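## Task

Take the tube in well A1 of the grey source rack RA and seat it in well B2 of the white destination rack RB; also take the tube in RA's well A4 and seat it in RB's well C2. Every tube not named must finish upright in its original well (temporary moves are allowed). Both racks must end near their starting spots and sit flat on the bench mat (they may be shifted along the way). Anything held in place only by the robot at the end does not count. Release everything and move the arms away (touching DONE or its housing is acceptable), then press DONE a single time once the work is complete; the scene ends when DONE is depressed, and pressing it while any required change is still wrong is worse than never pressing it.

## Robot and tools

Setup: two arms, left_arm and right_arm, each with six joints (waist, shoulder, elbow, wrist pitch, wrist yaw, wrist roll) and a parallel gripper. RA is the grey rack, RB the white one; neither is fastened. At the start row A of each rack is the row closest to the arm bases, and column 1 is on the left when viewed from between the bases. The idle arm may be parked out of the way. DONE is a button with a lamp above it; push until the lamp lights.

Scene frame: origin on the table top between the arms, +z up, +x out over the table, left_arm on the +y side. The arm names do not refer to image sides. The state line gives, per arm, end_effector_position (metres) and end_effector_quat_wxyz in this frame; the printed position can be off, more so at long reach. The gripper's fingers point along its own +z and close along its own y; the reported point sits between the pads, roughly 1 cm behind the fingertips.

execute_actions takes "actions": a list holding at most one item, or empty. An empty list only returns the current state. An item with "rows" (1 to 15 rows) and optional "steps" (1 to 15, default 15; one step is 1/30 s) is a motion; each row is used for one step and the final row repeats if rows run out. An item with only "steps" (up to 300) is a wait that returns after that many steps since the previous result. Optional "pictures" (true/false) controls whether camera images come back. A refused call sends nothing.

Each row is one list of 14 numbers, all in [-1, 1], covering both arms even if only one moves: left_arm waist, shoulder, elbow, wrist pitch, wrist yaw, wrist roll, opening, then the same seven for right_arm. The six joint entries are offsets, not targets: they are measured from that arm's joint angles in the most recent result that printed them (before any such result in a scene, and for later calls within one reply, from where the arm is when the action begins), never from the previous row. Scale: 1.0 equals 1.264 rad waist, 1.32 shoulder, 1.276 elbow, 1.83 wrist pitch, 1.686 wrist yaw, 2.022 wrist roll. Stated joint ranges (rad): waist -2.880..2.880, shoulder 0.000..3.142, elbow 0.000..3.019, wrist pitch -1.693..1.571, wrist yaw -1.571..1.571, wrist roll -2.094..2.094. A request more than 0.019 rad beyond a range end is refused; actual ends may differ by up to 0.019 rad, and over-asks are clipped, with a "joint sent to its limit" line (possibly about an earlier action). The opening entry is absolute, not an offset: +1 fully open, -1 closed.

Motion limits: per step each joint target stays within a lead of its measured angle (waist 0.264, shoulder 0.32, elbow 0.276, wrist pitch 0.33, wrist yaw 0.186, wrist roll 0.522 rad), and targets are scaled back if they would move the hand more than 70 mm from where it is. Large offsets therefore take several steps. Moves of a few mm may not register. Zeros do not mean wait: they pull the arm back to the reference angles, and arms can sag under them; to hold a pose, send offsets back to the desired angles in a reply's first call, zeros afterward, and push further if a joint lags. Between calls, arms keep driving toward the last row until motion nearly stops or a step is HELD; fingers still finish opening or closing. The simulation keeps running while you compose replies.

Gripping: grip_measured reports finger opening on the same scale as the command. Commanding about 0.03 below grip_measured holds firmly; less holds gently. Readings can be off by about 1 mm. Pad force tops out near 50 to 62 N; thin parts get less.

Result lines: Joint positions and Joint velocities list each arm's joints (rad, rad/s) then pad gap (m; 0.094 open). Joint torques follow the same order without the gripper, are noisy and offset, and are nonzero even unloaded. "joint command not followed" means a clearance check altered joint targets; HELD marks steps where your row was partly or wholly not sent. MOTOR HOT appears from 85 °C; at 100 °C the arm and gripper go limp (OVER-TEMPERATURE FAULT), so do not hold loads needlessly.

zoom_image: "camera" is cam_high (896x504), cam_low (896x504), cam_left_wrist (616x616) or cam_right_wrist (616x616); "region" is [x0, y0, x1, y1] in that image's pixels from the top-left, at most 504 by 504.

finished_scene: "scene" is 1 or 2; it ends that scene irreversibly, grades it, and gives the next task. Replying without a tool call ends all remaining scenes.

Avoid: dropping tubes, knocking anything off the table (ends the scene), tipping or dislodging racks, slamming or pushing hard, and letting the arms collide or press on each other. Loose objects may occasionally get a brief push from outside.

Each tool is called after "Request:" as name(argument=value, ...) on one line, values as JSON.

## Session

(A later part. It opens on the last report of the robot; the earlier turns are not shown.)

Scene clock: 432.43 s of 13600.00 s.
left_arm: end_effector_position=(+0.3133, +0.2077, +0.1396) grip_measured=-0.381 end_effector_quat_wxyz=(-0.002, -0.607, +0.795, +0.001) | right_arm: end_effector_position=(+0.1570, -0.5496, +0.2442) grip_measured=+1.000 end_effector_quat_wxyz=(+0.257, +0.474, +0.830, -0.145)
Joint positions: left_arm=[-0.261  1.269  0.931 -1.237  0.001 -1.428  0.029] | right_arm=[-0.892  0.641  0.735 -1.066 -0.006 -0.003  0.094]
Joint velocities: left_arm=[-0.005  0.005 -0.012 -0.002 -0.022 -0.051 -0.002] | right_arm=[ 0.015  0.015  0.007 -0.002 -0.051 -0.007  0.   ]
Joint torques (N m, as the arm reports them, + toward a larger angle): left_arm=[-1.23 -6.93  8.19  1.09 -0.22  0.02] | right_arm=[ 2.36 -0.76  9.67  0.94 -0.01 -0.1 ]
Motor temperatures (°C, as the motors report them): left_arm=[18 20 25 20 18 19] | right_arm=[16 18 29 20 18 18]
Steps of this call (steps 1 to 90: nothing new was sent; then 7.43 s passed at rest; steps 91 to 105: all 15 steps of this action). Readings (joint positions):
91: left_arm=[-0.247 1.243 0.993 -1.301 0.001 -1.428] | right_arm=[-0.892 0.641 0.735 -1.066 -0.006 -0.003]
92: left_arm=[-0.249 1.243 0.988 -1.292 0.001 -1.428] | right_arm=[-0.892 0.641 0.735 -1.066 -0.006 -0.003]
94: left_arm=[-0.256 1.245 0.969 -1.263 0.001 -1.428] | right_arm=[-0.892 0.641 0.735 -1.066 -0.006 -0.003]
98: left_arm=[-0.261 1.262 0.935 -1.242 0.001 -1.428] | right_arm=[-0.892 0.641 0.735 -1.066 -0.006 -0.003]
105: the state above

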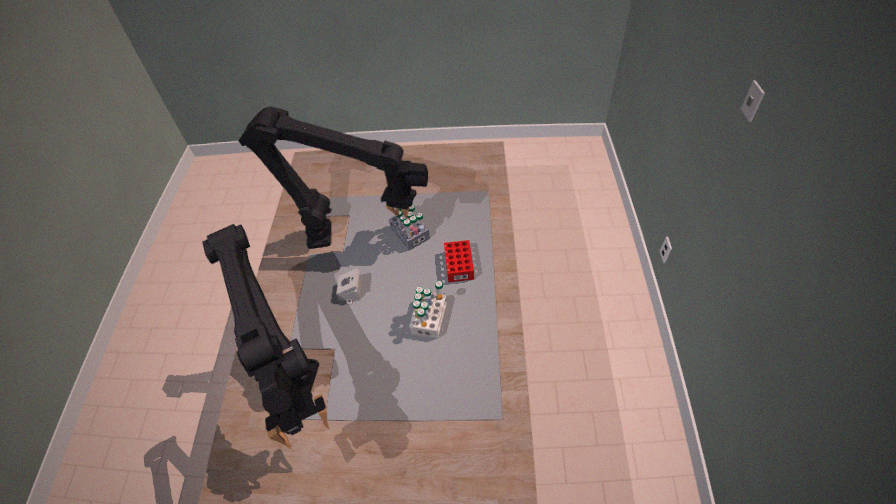

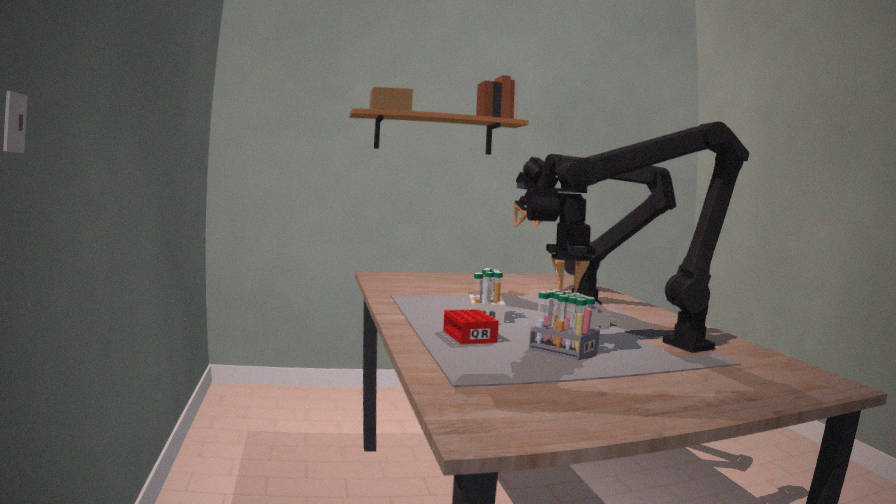

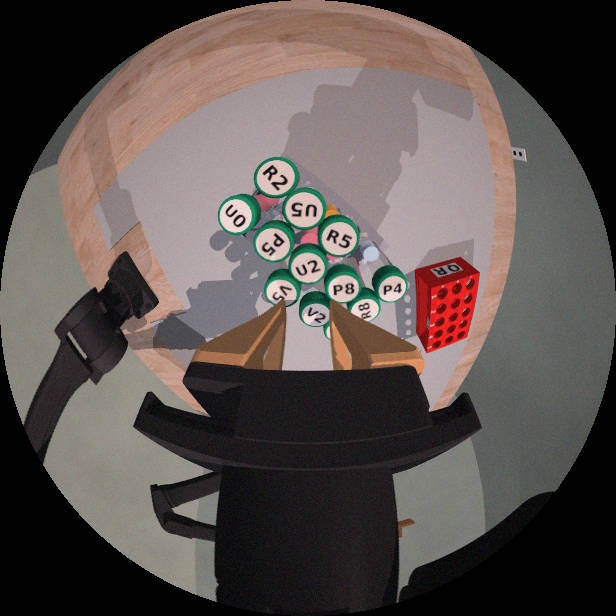

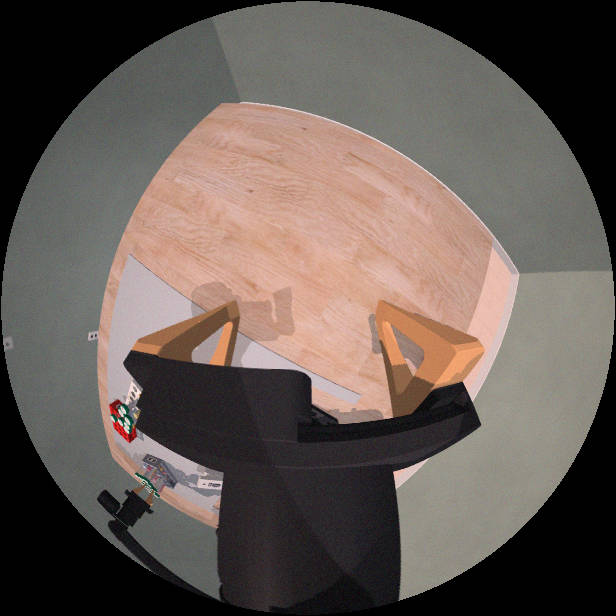

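Request:
execute_actions(actions=[{"rows":[[-0.013,0,0.008,0.021,0,0,-0.43,0,0,0.006,0,0,0,1]],"steps":10}], pictures=false)

Request:
execute_actions(actions=[{"rows":[[0,0.008,0,0.008,0,0,-0.43,0,0,0.006,0,0,0,1],[0,0.012,-0.004,0.012,0,0,-0.43,0,0,0.006,0,0,0,1],[0,0.014,-0.008,0.016,0,0,-0.43,0,0,0.006,0,0,0,1],[0,0.014,-0.012,0.02,0,0,-0.43,0,0,0.006,0,0,0,1]]}])

Request:
zoom_image(camera="cam_left_wrist", region=[240,240,380,370])

Scene clock: 445.10 s of 13600.00 s.
left_arm: end_effector_position=(+0.3173, +0.2051, +0.1397) grip_measured=-0.428 end_effector_quat_wxyz=(+0.004, -0.604, +0.797, -0.005) | right_arm: end_effector_position=(+0.1570, -0.5496, +0.2442) grip_measured=+1.000 end_effector_quat_wxyz=(+0.257, +0.474, +0.830, -0.145)
Joint positions: left_arm=[-0.267  1.269  0.931 -1.22   0.001 -1.428  0.027] | right_arm=[-0.892  0.641  0.735 -1.066 -0.006 -0.003  0.094]
Joint velocities: left_arm=[-0.005 -0.005  0.007  0.017 -0.007 -0.037 -0.   ] | right_arm=[ 0.015  0.015  0.002  0.007  0.022 -0.037  0.   ]
Joint torques (N m, as the arm reports them, + toward a larger angle): left_arm=[-0.78 -6.89  8.4   1.29 -0.23  0.05] | right_arm=[ 1.36 -0.79  9.74  1.05 -0.05 -0.05]
Motor temperatures (°C, as the motors report them): left_arm=[18 19 24 20 18 19] | right_arm=[16 18 29 20 18 18]
Steps of this call (steps 1 to 15: the robot went on to your last target; steps 16 to 90: nothing new was sent; then 9.33 s passed at rest; steps 91 to 100: all 10 steps of this action). Readings (joint positions):
91: left_arm=[-0.261 1.269 0.931 -1.234 0.001 -1.428] | right_arm=[-0.892 0.641 0.735 -1.066 -0.006 -0.003]
92: left_arm=[-0.262 1.269 0.931 -1.229 0.001 -1.428] | right_arm=[-0.892 0.641 0.735 -1.066 -0.006 -0.003]
94: left_arm=[-0.265 1.269 0.931 -1.222 0.001 -1.428] | right_arm=[-0.892 0.641 0.735 -1.066 -0.006 -0.003]
98: left_arm=[-0.267 1.269 0.931 -1.220 0.001 -1.428] | right_arm=[-0.892 0.641 0.735 -1.066 -0.006 -0.003]
100: the state above

Scene clock: 445.60 s of 13600.00 s.
left_arm: end_effector_position=(+0.3182, +0.2050, +0.1393) grip_measured=-0.428 end_effector_quat_wxyz=(+0.006, -0.604, +0.797, -0.007) | right_arm: end_effector_position=(+0.1570, -0.5496, +0.2442) grip_measured=+1.000 end_effector_quat_wxyz=(+0.257, +0.474, +0.830, -0.145)
Joint positions: left_arm=[-0.267  1.269  0.93  -1.214  0.001 -1.428  0.027] | right_arm=[-0.892  0.641  0.735 -1.066 -0.006 -0.003  0.094]
Joint velocities: left_arm=[ 0.005  0.005 -0.012 -0.037 -0.081  0.037 -0.   ] | right_arm=[ 0.015  0.005 -0.002 -0.007 -0.007 -0.037  0.   ]
Joint torques (N m, as the arm reports them, + toward a larger angle): left_arm=[-0.52 -5.56  6.54  1.54 -0.24  0.03] | right_arm=[ 1.98 -0.72  9.5   1.13  0.   -0.11]
Motor temperatures (°C, as the motors report them): left_arm=[18 19 24 20 18 19] | right_arm=[16 18 29 20 18 18]
Steps of this call (steps 1 to 15: all 15 steps of this action). Readings (joint positions):
1: left_arm=[-0.267 1.269 0.931 -1.220 0.001 -1.428] | right_arm=[-0.892 0.641 0.735 -1.066 -0.006 -0.003]
2: left_arm=[-0.267 1.269 0.931 -1.220 0.001 -1.428] | right_arm=[-0.892 0.641 0.735 -1.066 -0.006 -0.003]
4: left_arm=[-0.267 1.269 0.930 -1.216 0.001 -1.428] | right_arm=[-0.892 0.641 0.735 -1.066 -0.006 -0.003]
8: left_arm=[-0.267 1.269 0.930 -1.214 0.001 -1.428] | right_arm=[-0.892 0.641 0.735 -1.066 -0.006 -0.003]
15: the state above

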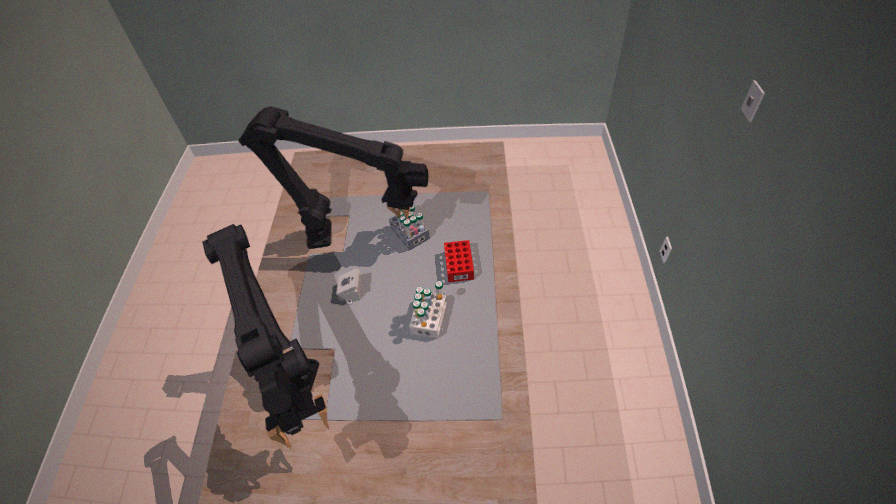

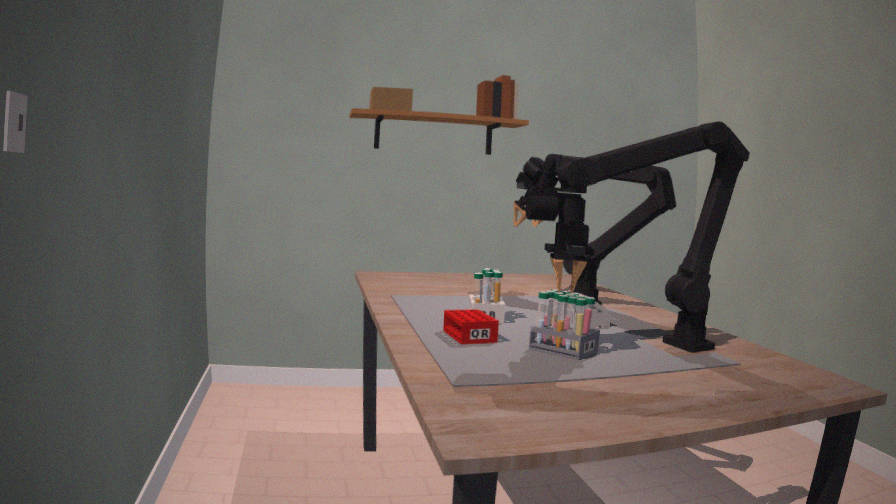

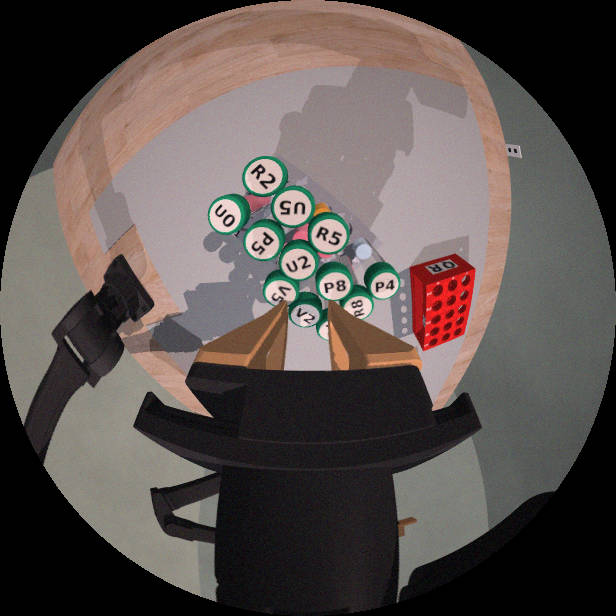

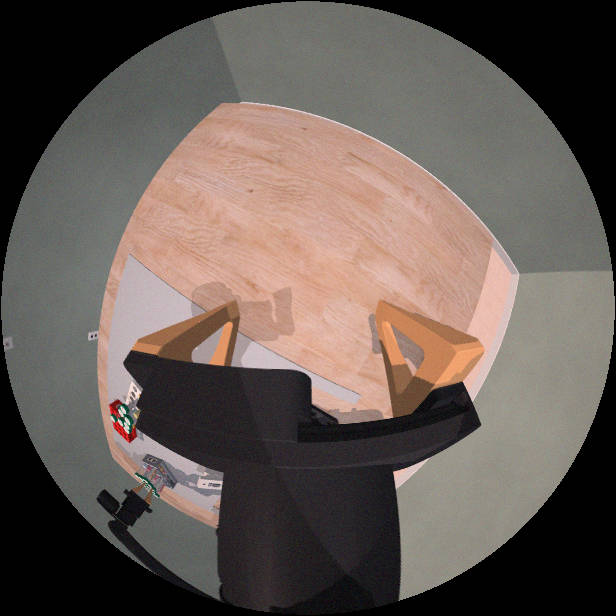

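Region (240, 240, 380, 370) of cam_left_wrist's 616x616 image, scaled by 3.600, with more detail than that image has; it fills the top 468 rows of this view, and the rest is white.

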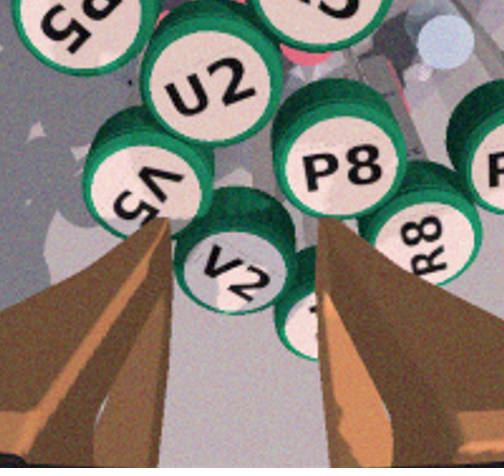

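Request:
execute_actions(actions=[{"rows":[[0,-0.01,0.04,-0.01,0,0,-0.43,0,0,0.006,0,0,0,1],[0,-0.01,0.04,-0.01,0,0,-0.43,0,0,0.006,0,0,0,1],[0,-0.01,0.04,-0.015,0,0,-0.43,0,0,0.006,0,0,0,1],[0,-0.01,0.04,-0.015,0,0,-0.43,0,0,0.006,0,0,0,1],[0,-0.01,0.04,-0.015,0,0,-0.43,0,0,0.006,0,0,0,1],[-0.026,-0.01,0.04,-0.018,0,0,-0.43,0,0,0.006,0,0,0,1]]}])

Request:
zoom_image(camera="cam_left_wrist", region=[240,240,380,370])

Scene clock: 456.87 s of 13600.00 s.
left_arm: end_effector_position=(+0.3137, +0.1969, +0.1396) grip_measured=-0.429 end_effector_quat_wxyz=(+0.001, -0.594, +0.805, -0.002) | right_arm: end_effector_position=(+0.1570, -0.5496, +0.2442) grip_measured=+1.000 end_effector_quat_wxyz=(+0.257, +0.474, +0.830, -0.145)
Joint positions: left_arm=[-0.292  1.269  0.931 -1.229  0.001 -1.428  0.027] | right_arm=[-0.892  0.641  0.735 -1.066 -0.006 -0.003  0.094]
Joint velocities: left_arm=[-0.005 -0.015  0.012 -0.002 -0.037 -0.095 -0.001] | right_arm=[-0.015  0.015  0.007 -0.022  0.037 -0.066  0.   ]
Joint torques (N m, as the arm reports them, + toward a larger angle): left_arm=[-1.25 -7.9  11.37 -0.29 -0.23  0.05] | right_arm=[ 1.77 -0.86  9.58  1.16 -0.04 -0.06]
Motor temperatures (°C, as the motors report them): left_arm=[18 19 24 20 18 19] | right_arm=[16 18 29 20 18 18]
Steps of this call (steps 1 to 15: the robot went on to your last target; steps 16 to 100: nothing new was sent; then 7.43 s passed at rest; steps 101 to 115: all 15 steps of this action). Readings (joint positions):
101: left_arm=[-0.267 1.269 0.931 -1.215 0.001 -1.428] | right_arm=[-0.892 0.641 0.735 -1.066 -0.006 -0.003]
102: left_arm=[-0.267 1.269 0.931 -1.215 0.001 -1.428] | right_arm=[-0.892 0.641 0.735 -1.066 -0.006 -0.003]
104: left_arm=[-0.267 1.269 0.931 -1.219 0.001 -1.428] | right_arm=[-0.892 0.641 0.735 -1.066 -0.006 -0.003]
108: left_arm=[-0.279 1.269 0.931 -1.227 0.001 -1.428] | right_arm=[-0.892 0.641 0.735 -1.066 -0.006 -0.003]
115: the state above

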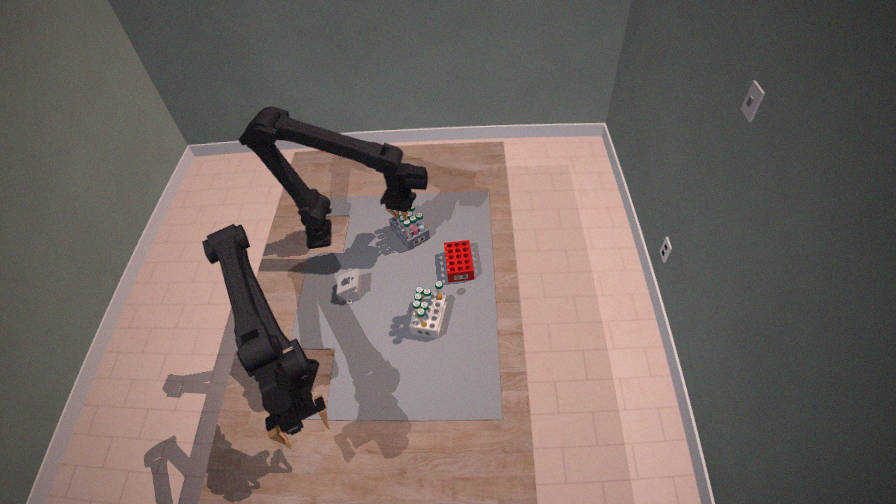

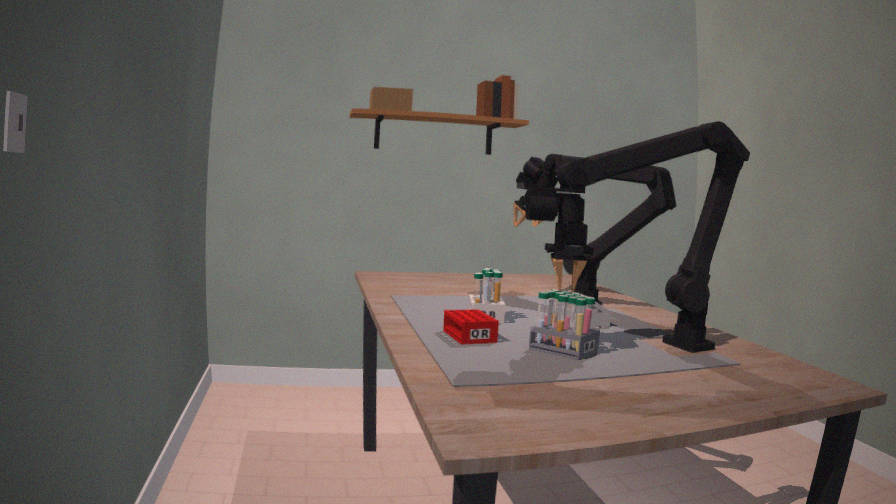

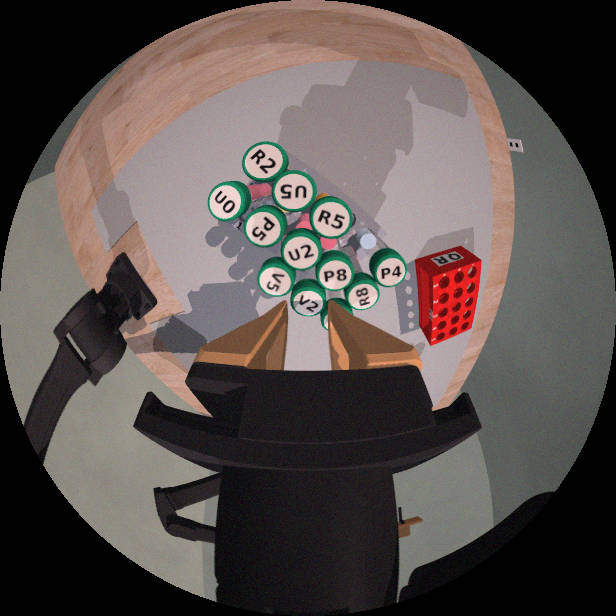

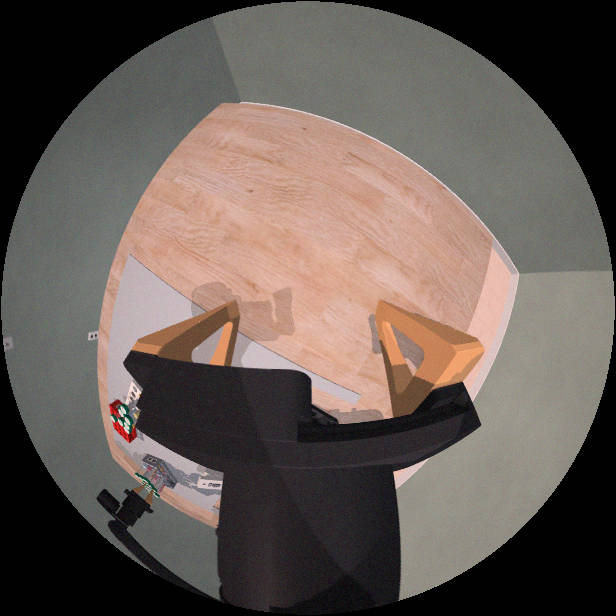

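Region (240, 240, 380, 370) of cam_left_wrist's 616x616 image, scaled by 3.600, with more detail than that image has; it fills the top 468 rows of this view, and the rest is white.

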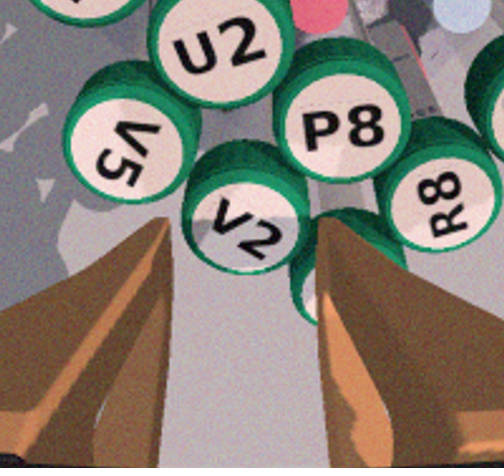

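Request:
execute_actions(actions=[{"rows":[[0.014,0,0.02,0.005,0,0,-0.43,0,0,0.006,0,0,0,1]],"steps":10}], pictures=false)

Request:
execute_actions(actions=[{"rows":[[0,0.008,0,0.01,0,0,-0.43,0,0,0.006,0,0,0,1],[0,0.012,-0.005,0.016,0,0,-0.43,0,0,0.006,0,0,0,1],[0,0.014,-0.01,0.022,0,0,-0.43,0,0,0.006,0,0,0,1],[0,0.014,-0.016,0.028,0,0,-0.43,0,0,0.006,0,0,0,1]]}])

Request:
zoom_image(camera="cam_left_wrist", region=[240,240,380,370])

Scene clock: 465.40 s of 13600.00 s.
left_arm: end_effector_position=(+0.3141, +0.1995, +0.1396) grip_measured=-0.429 end_effector_quat_wxyz=(+0.001, -0.597, +0.802, -0.002) | right_arm: end_effector_position=(+0.1570, -0.5496, +0.2442) grip_measured=+1.000 end_effector_quat_wxyz=(+0.257, +0.474, +0.830, -0.145)
Joint positions: left_arm=[-0.285  1.269  0.931 -1.229  0.001 -1.428  0.027] | right_arm=[-0.892  0.641  0.735 -1.066 -0.006 -0.003  0.094]
Joint velocities: left_arm=[-0.015 -0.005 -0.022  0.007  0.022  0.037  0.001] | right_arm=[-0.005 -0.015 -0.002 -0.002 -0.007 -0.051  0.   ]
Joint torques (N m, as the arm reports them, + toward a larger angle): left_arm=[ 0.67 -7.24  9.57  0.81 -0.21  0.02] | right_arm=[ 1.64 -0.89  9.69  1.28  0.   -0.16]
Motor temperatures (°C, as the motors report them): left_arm=[18 19 25 20 18 19] | right_arm=[16 18 29 20 18 18]
Steps of this call (steps 1 to 15: the robot went on to your last target; steps 16 to 190: nothing new was sent; then 1.87 s passed at rest; steps 191 to 200: all 10 steps of this action). Readings (joint positions):
191: left_arm=[-0.292 1.269 0.931 -1.229 0.001 -1.428] | right_arm=[-0.892 0.641 0.735 -1.066 -0.006 -0.003]
192: left_arm=[-0.291 1.269 0.931 -1.229 0.001 -1.428] | right_arm=[-0.892 0.641 0.735 -1.066 -0.006 -0.003]
194: left_arm=[-0.287 1.269 0.931 -1.229 0.001 -1.428] | right_arm=[-0.892 0.641 0.735 -1.066 -0.006 -0.003]
198: left_arm=[-0.285 1.269 0.931 -1.229 0.001 -1.428] | right_arm=[-0.892 0.641 0.735 -1.066 -0.006 -0.003]
200: the state above

Scene clock: 465.90 s of 13600.00 s.
left_arm: end_effector_position=(+0.3195, +0.1987, +0.1385) grip_measured=-0.429 end_effector_quat_wxyz=(+0.009, -0.597, +0.802, -0.010) | right_arm: end_effector_position=(+0.1570, -0.5496, +0.2442) grip_measured=+1.000 end_effector_quat_wxyz=(+0.257, +0.474, +0.830, -0.145)
Joint positions: left_arm=[-0.285  1.269  0.927 -1.201  0.001 -1.428  0.027] | right_arm=[-0.892  0.641  0.735 -1.066 -0.006 -0.003  0.094]
Joint velocities: left_arm=[ 0.015 -0.005  0.002  0.002 -0.007 -0.051 -0.001] | right_arm=[-0.015 -0.005 -0.017 -0.002  0.037  0.037  0.   ]
Joint torques (N m, as the arm reports them, + toward a larger angle): left_arm=[-0.52 -5.72  6.37  1.3  -0.25  0.01] | right_arm=[ 1.97 -0.05  9.71  1.08 -0.03 -0.03]
Motor temperatures (°C, as the motors report them): left_arm=[18 19 25 20 18 19] | right_arm=[16 18 29 20 18 18]
Steps of this call (steps 1 to 15: all 15 steps of this action). Readings (joint positions):
1: left_arm=[-0.285 1.269 0.931 -1.229 0.001 -1.428] | right_arm=[-0.892 0.641 0.735 -1.066 -0.006 -0.003]
2: left_arm=[-0.285 1.269 0.930 -1.227 0.001 -1.428] | right_arm=[-0.892 0.641 0.735 -1.066 -0.006 -0.003]
4: left_arm=[-0.285 1.269 0.927 -1.216 0.001 -1.428] | right_arm=[-0.892 0.641 0.735 -1.066 -0.006 -0.003]
8: left_arm=[-0.285 1.269 0.927 -1.201 0.001 -1.428] | right_arm=[-0.892 0.641 0.735 -1.066 -0.006 -0.003]
15: the state above

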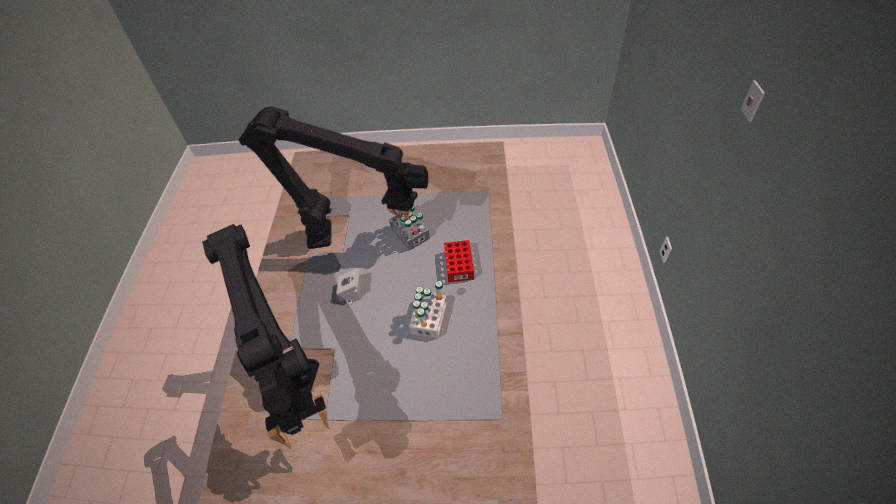

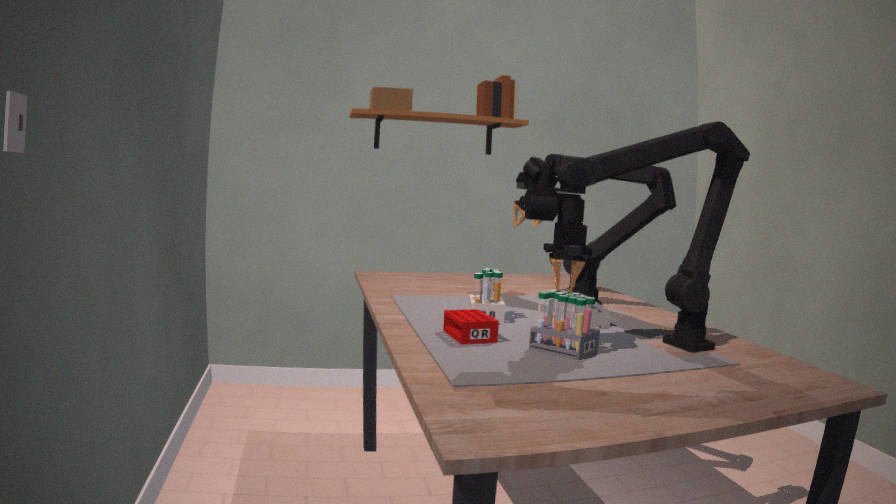

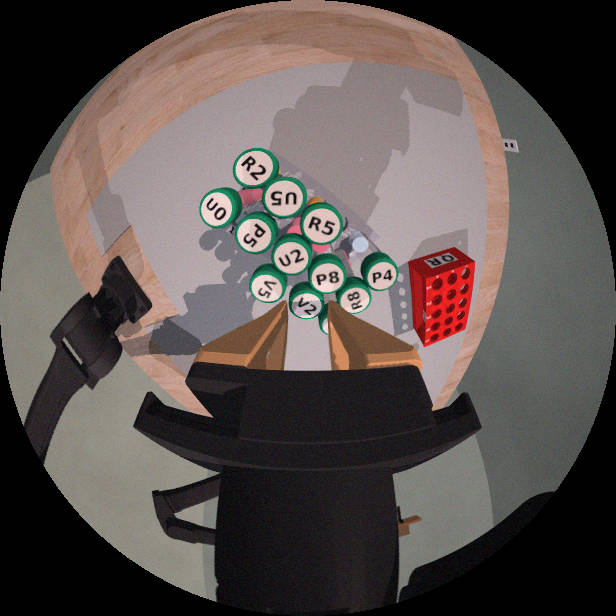

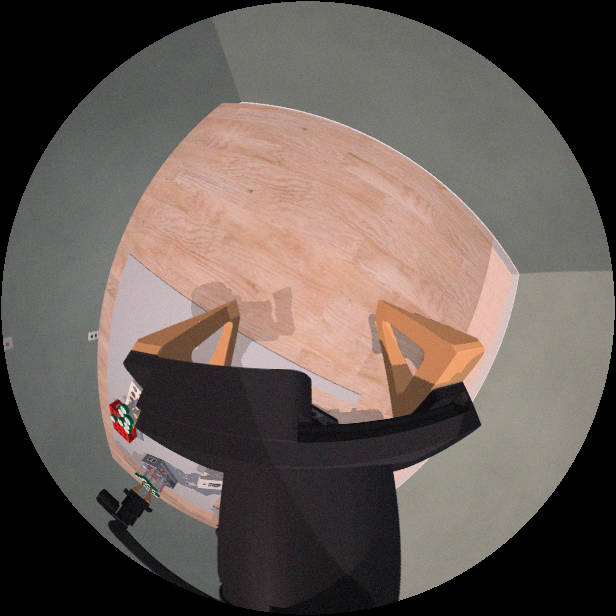

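Region (240, 240, 380, 370) of cam_left_wrist's 616x616 image, scaled by 3.600, with more detail than that image has; it fills the top 468 rows of this view, and the rest is white.

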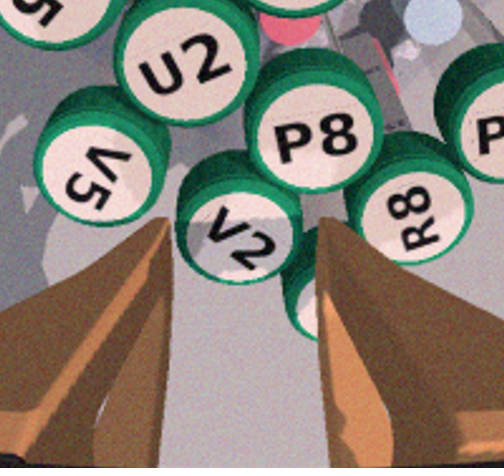

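Request:
execute_actions(actions=[{"rows":[[0,0,0.048,0,0,0,-0.43,0,0,0.006,0,0,0,1],[0,0,0.048,0,0,0,-0.43,0,0,0.006,0,0,0,1],[0,0,0.048,0,0,0,-0.43,0,0,0.006,0,0,0,1],[0,0,0.048,0,0,0,-0.43,0,0,0.006,0,0,0,1],[0.017,0,0.04,0,0,0,-0.43,0,0,0.006,0,0,0,1]],"steps":13}], pictures=false)

Request:
execute_actions(actions=[{"rows":[[0,0.012,0.01,0.005,0,0,-0.43,0,0,0.006,0,0,0,1],[0,0.016,0,0.008,0,0,-0.43,0,0,0.006,0,0,0,1],[0,0.018,-0.005,0.01,0,0,-0.43,0,0,0.006,0,0,0,1],[0,0.018,-0.012,0.013,0,0,-0.43,0,0,0.006,0,0,0,1]]}])

Request:
zoom_image(camera="cam_left_wrist", region=[240,240,380,370])

Scene clock: 479.60 s of 13600.00 s.
left_arm: end_effector_position=(+0.3214, +0.2025, +0.1399) grip_measured=-0.429 end_effector_quat_wxyz=(+0.011, -0.602, +0.799, -0.012) | right_arm: end_effector_position=(+0.1570, -0.5496, +0.2442) grip_measured=+1.000 end_effector_quat_wxyz=(+0.257, +0.474, +0.830, -0.145)
Joint positions: left_arm=[-0.273  1.269  0.931 -1.201  0.001 -1.428  0.027] | right_arm=[-0.892  0.641  0.735 -1.066 -0.006 -0.003  0.094]
Joint velocities: left_arm=[ 0.005 -0.015  0.002 -0.027 -0.022 -0.081 -0.   ] | right_arm=[-0.005 -0.005  0.017 -0.017  0.066  0.037  0.   ]
Joint torques (N m, as the arm reports them, + toward a larger angle): left_arm=[ 0.44 -7.23 11.3   0.52 -0.26  0.04] | right_arm=[ 0.74 -0.3   9.78  0.93 -0.02 -0.11]
Motor temperatures (°C, as the motors report them): left_arm=[18 19 24 20 18 19] | right_arm=[16 18 29 20 18 18]
Steps of this call (steps 1 to 15: the robot went on to your last target; steps 16 to 120: nothing new was sent; then 9.27 s passed at rest; steps 121 to 133: all 13 steps of this action). Readings (joint positions):
121: left_arm=[-0.285 1.269 0.929 -1.201 0.001 -1.428] | right_arm=[-0.892 0.641 0.735 -1.066 -0.006 -0.003]
122: left_arm=[-0.285 1.269 0.930 -1.201 0.001 -1.428] | right_arm=[-0.892 0.641 0.735 -1.066 -0.006 -0.003]
124: left_arm=[-0.285 1.269 0.931 -1.201 0.001 -1.428] | right_arm=[-0.892 0.641 0.735 -1.066 -0.006 -0.003]
128: left_arm=[-0.277 1.269 0.931 -1.201 0.001 -1.428] | right_arm=[-0.892 0.641 0.735 -1.066 -0.006 -0.003]
133: the state above

Scene clock: 480.10 s of 13600.00 s.
left_arm: end_effector_position=(+0.3205, +0.2019, +0.1334) grip_measured=-0.429 end_effector_quat_wxyz=(+0.007, -0.602, +0.799, -0.010) | right_arm: end_effector_position=(+0.1570, -0.5496, +0.2442) grip_measured=+1.000 end_effector_quat_wxyz=(+0.257, +0.474, +0.830, -0.145)
Joint positions: left_arm=[-0.273  1.278  0.921 -1.19   0.005 -1.428  0.027] | right_arm=[-0.892  0.641  0.735 -1.066 -0.006 -0.003  0.094]
Joint velocities: left_arm=[-0.005 -0.005 -0.002 -0.002  0.037  0.007  0.   ] | right_arm=[ 0.015  0.005 -0.002 -0.002  0.125  0.051  0.   ]
Joint torques (N m, as the arm reports them, + toward a larger angle): left_arm=[-0.52 -6.07  7.31  0.97 -0.41  0.04] | right_arm=[ 1.73 -0.94  9.92  0.77  0.01 -0.03]
Motor temperatures (°C, as the motors report them): left_arm=[18 19 24 20 18 19] | right_arm=[16 18 29 20 18 18]
Steps of this call (steps 1 to 15: all 15 steps of this action). Readings (joint positions):
1: left_arm=[-0.273 1.269 0.931 -1.201 0.001 -1.428] | right_arm=[-0.892 0.641 0.735 -1.066 -0.006 -0.003]
2: left_arm=[-0.273 1.270 0.931 -1.201 0.001 -1.428] | right_arm=[-0.892 0.641 0.735 -1.066 -0.006 -0.003]
4: left_arm=[-0.273 1.272 0.928 -1.200 0.001 -1.428] | right_arm=[-0.892 0.641 0.735 -1.066 -0.006 -0.003]
8: left_arm=[-0.273 1.278 0.921 -1.192 0.005 -1.428] | right_arm=[-0.892 0.641 0.735 -1.066 -0.006 -0.003]
15: the state above

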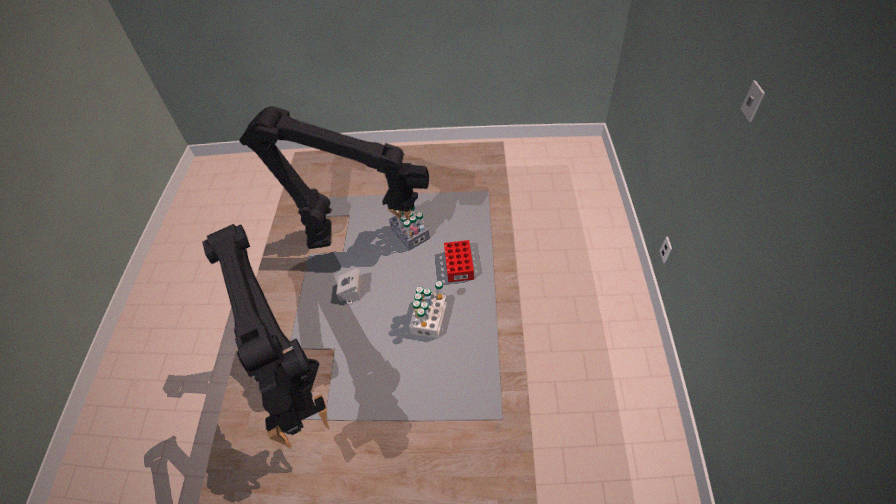

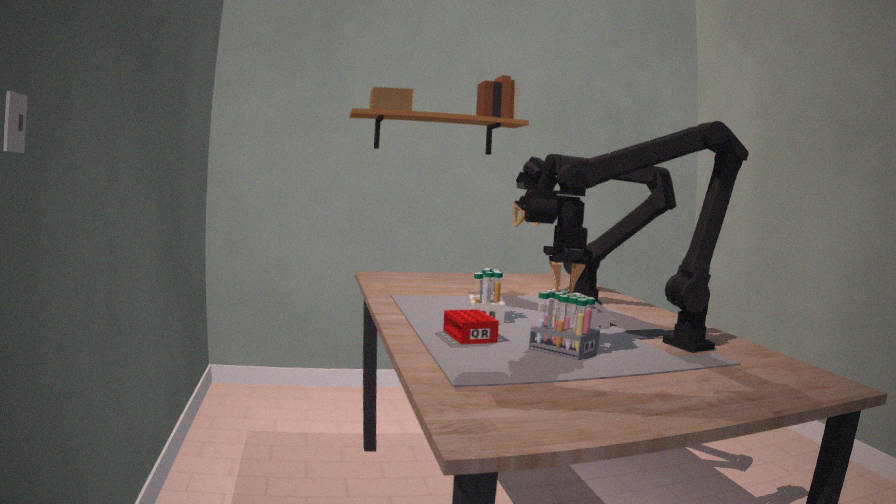

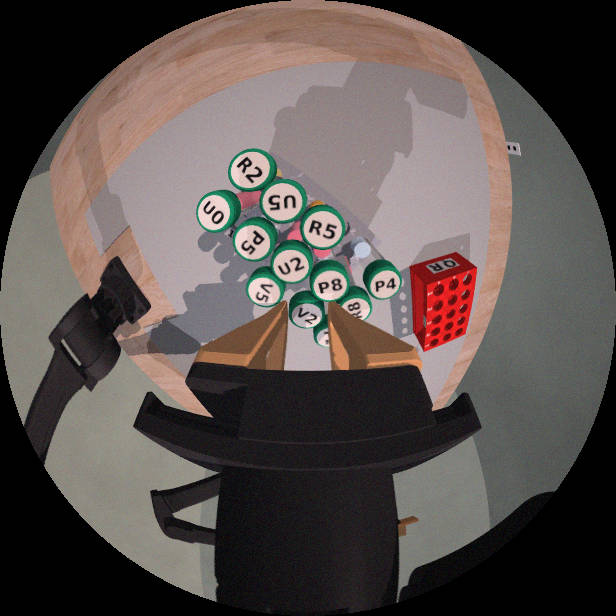

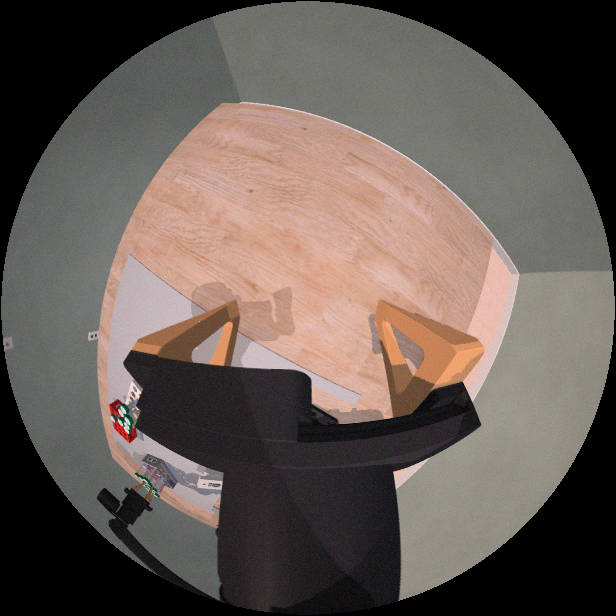

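Region (240, 240, 380, 370) of cam_left_wrist's 616x616 image, scaled by 3.600, with more detail than that image has; it fills the top 468 rows of this view, and the rest is white.

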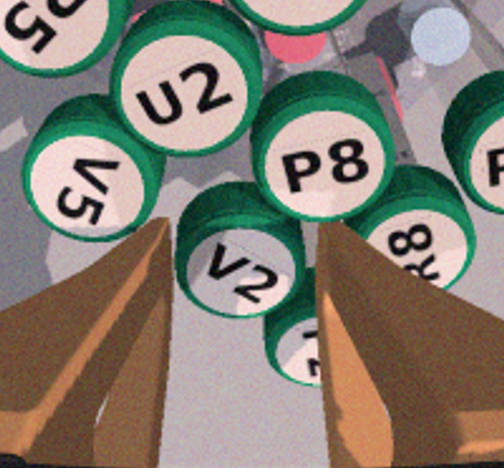

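Request:
execute_actions(actions=[])

Request:
execute_actions(actions=[{"rows":[[0,0.018,-0.012,0.013,0,0,-0.43,0,0,0.006,0,0,0,1]],"steps":15}])

Scene clock: 506.67 s of 13600.00 s.
left_arm: end_effector_position=(+0.3205, +0.2019, +0.1334) grip_measured=-0.429 end_effector_quat_wxyz=(+0.007, -0.602, +0.799, -0.010) | right_arm: end_effector_position=(+0.1570, -0.5496, +0.2442) grip_measured=+1.000 end_effector_quat_wxyz=(+0.257, +0.474, +0.830, -0.145)
Joint positions: left_arm=[-0.273  1.278  0.921 -1.19   0.005 -1.428  0.027] | right_arm=[-0.892  0.641  0.735 -1.066 -0.006 -0.003  0.094]
Joint velocities: left_arm=[-0.015 -0.005  0.002 -0.012 -0.007 -0.081  0.   ] | right_arm=[-0.005 -0.015 -0.002 -0.002 -0.022 -0.007  0.   ]
Joint torques (N m, as the arm reports them, + toward a larger angle): left_arm=[-0.14 -6.16  7.23  0.86 -0.38  0.05] | right_arm=[ 2.03 -0.12  9.41  1.16 -0.01 -0.13]
Motor temperatures (°C, as the motors report them): left_arm=[18 19 23 20 19 19] | right_arm=[16 18 29 20 18 18]
Steps of this call (steps 1 to 15: the robot went on to your last target; steps 16 to 120: nothing new was sent; then 22.57 s passed at rest). Readings (joint positions):
1: left_arm=[-0.273 1.278 0.921 -1.190 0.005 -1.428] | right_arm=[-0.892 0.641 0.735 -1.066 -0.006 -0.003]
2: left_arm=[-0.273 1.278 0.921 -1.190 0.005 -1.428] | right_arm=[-0.892 0.641 0.735 -1.066 -0.006 -0.003]
4: left_arm=[-0.273 1.278 0.921 -1.190 0.005 -1.428] | right_arm=[-0.892 0.641 0.735 -1.066 -0.006 -0.003]
8: left_arm=[-0.273 1.278 0.921 -1.190 0.005 -1.428] | right_arm=[-0.892 0.641 0.735 -1.066 -0.006 -0.003]
120: the state above
All arms were judged still, so your last target was given up. Only a new action makes them travel on or press farther. Fingers that are still opening or closing keep moving.

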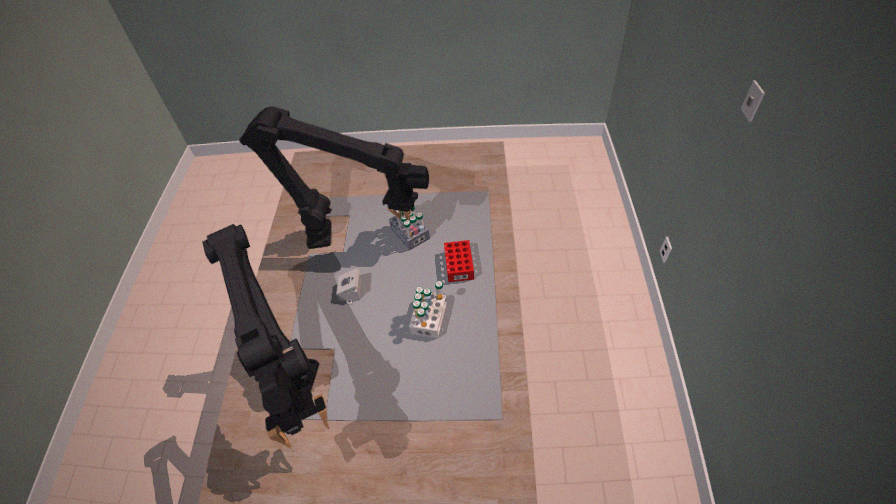

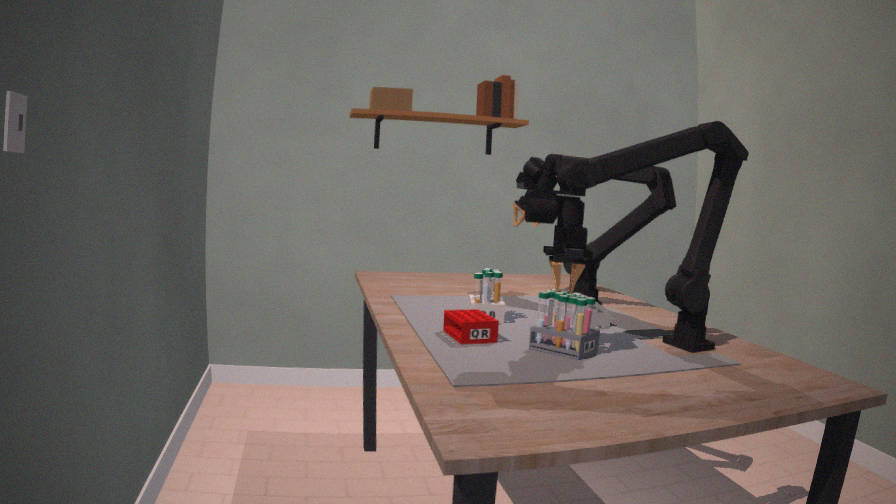

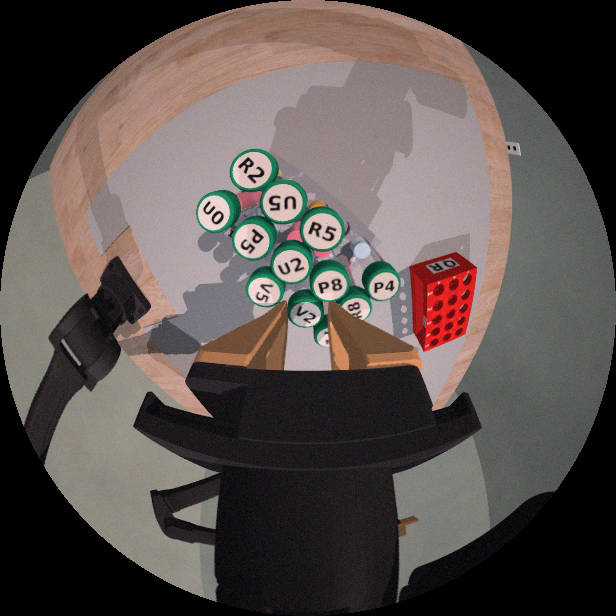

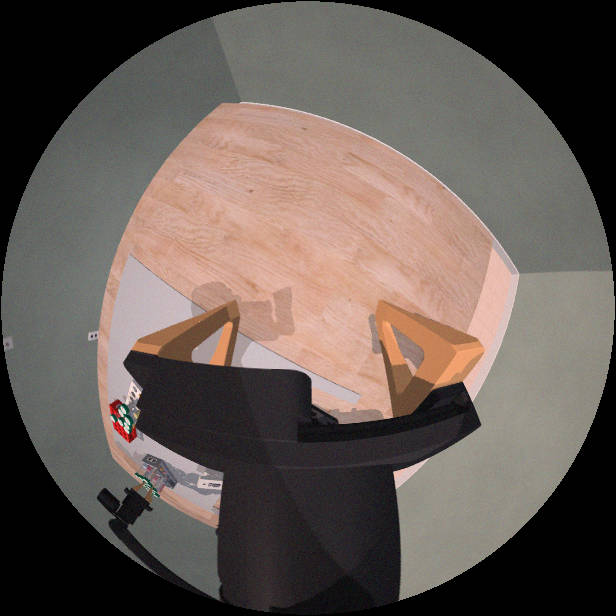

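Scene clock: 507.17 s of 13600.00 s.
left_arm: end_effector_position=(+0.3213, +0.2010, +0.1293) grip_measured=-0.429 end_effector_quat_wxyz=(+0.005, -0.602, +0.799, -0.012) | right_arm: end_effector_position=(+0.1570, -0.5496, +0.2442) grip_measured=+1.000 end_effector_quat_wxyz=(+0.257, +0.474, +0.830, -0.145)
Joint positions: left_arm=[-0.273  1.284  0.915 -1.177  0.01  -1.428  0.027] | right_arm=[-0.892  0.641  0.735 -1.066 -0.006 -0.003  0.094]
Joint velocities: left_arm=[ 0.005  0.005 -0.012 -0.002 -0.007 -0.022  0.002] | right_arm=[-0.005 -0.005  0.007 -0.002 -0.007 -0.081  0.   ]
Joint torques (N m, as the arm reports them, + toward a larger angle): left_arm=[-0.74 -5.84  6.84  0.84 -0.4   0.01] | right_arm=[ 1.43 -1.09  9.79  1.16 -0.02 -0.08]
Motor temperatures (°C, as the motors report them): left_arm=[18 19 23 20 19 19] | right_arm=[16 18 29 20 18 18]
Steps of this call (steps 1 to 15: all 15 steps of this action). Readings (joint positions):
1: left_arm=[-0.273 1.279 0.920 -1.188 0.007 -1.428] | right_arm=[-0.892 0.641 0.735 -1.066 -0.006 -0.003]
2: left_arm=[-0.273 1.279 0.918 -1.184 0.008 -1.428] | right_arm=[-0.892 0.641 0.735 -1.066 -0.006 -0.003]
4: left_arm=[-0.273 1.281 0.916 -1.180 0.009 -1.428] | right_arm=[-0.892 0.641 0.735 -1.066 -0.006 -0.003]
8: left_arm=[-0.273 1.284 0.915 -1.177 0.010 -1.428] | right_arm=[-0.892 0.641 0.735 -1.066 -0.006 -0.003]
15: the state above

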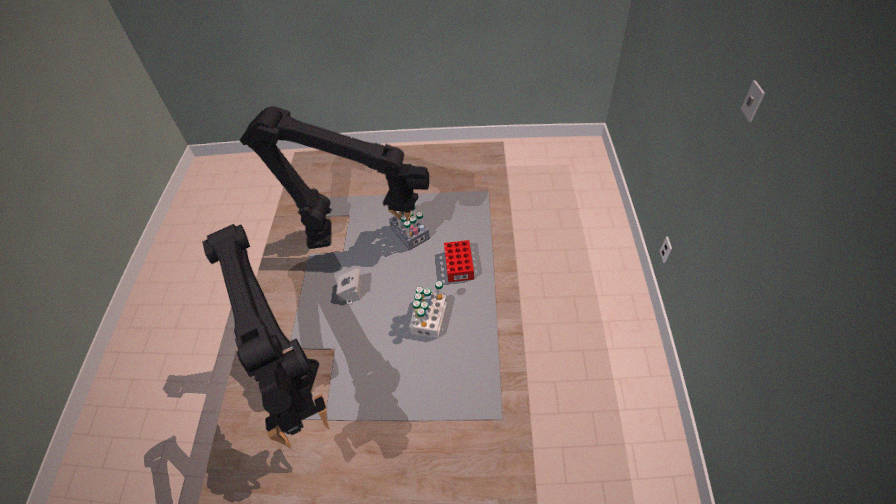

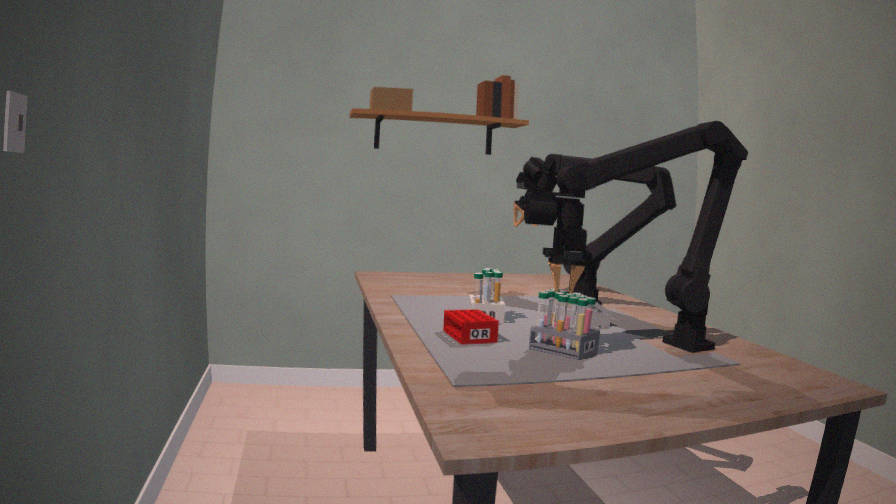

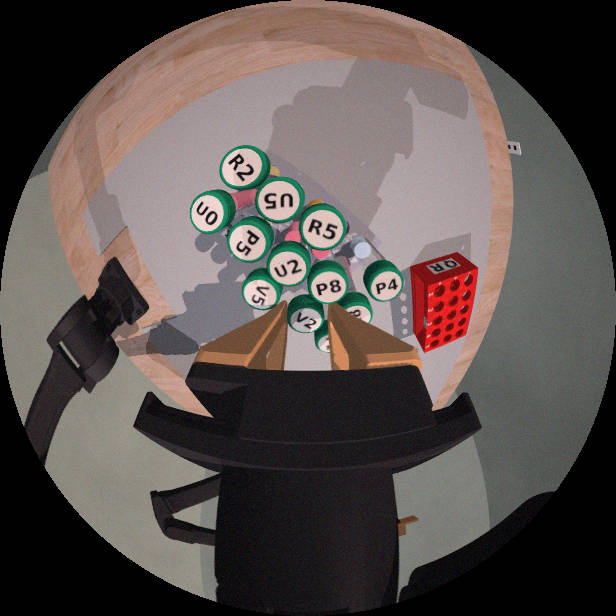

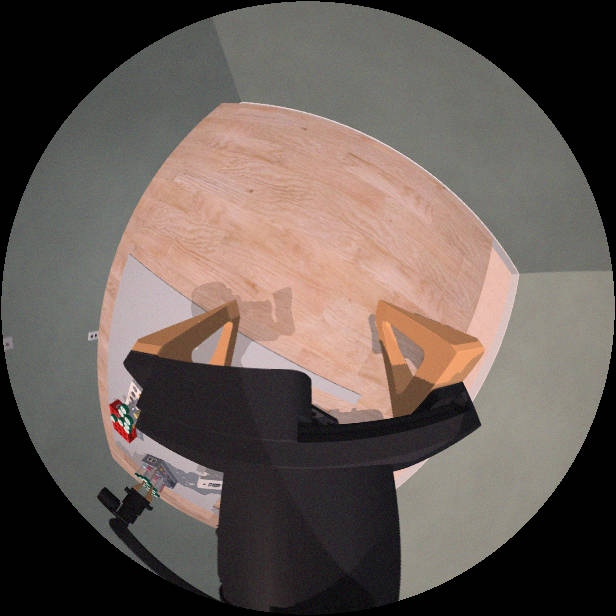

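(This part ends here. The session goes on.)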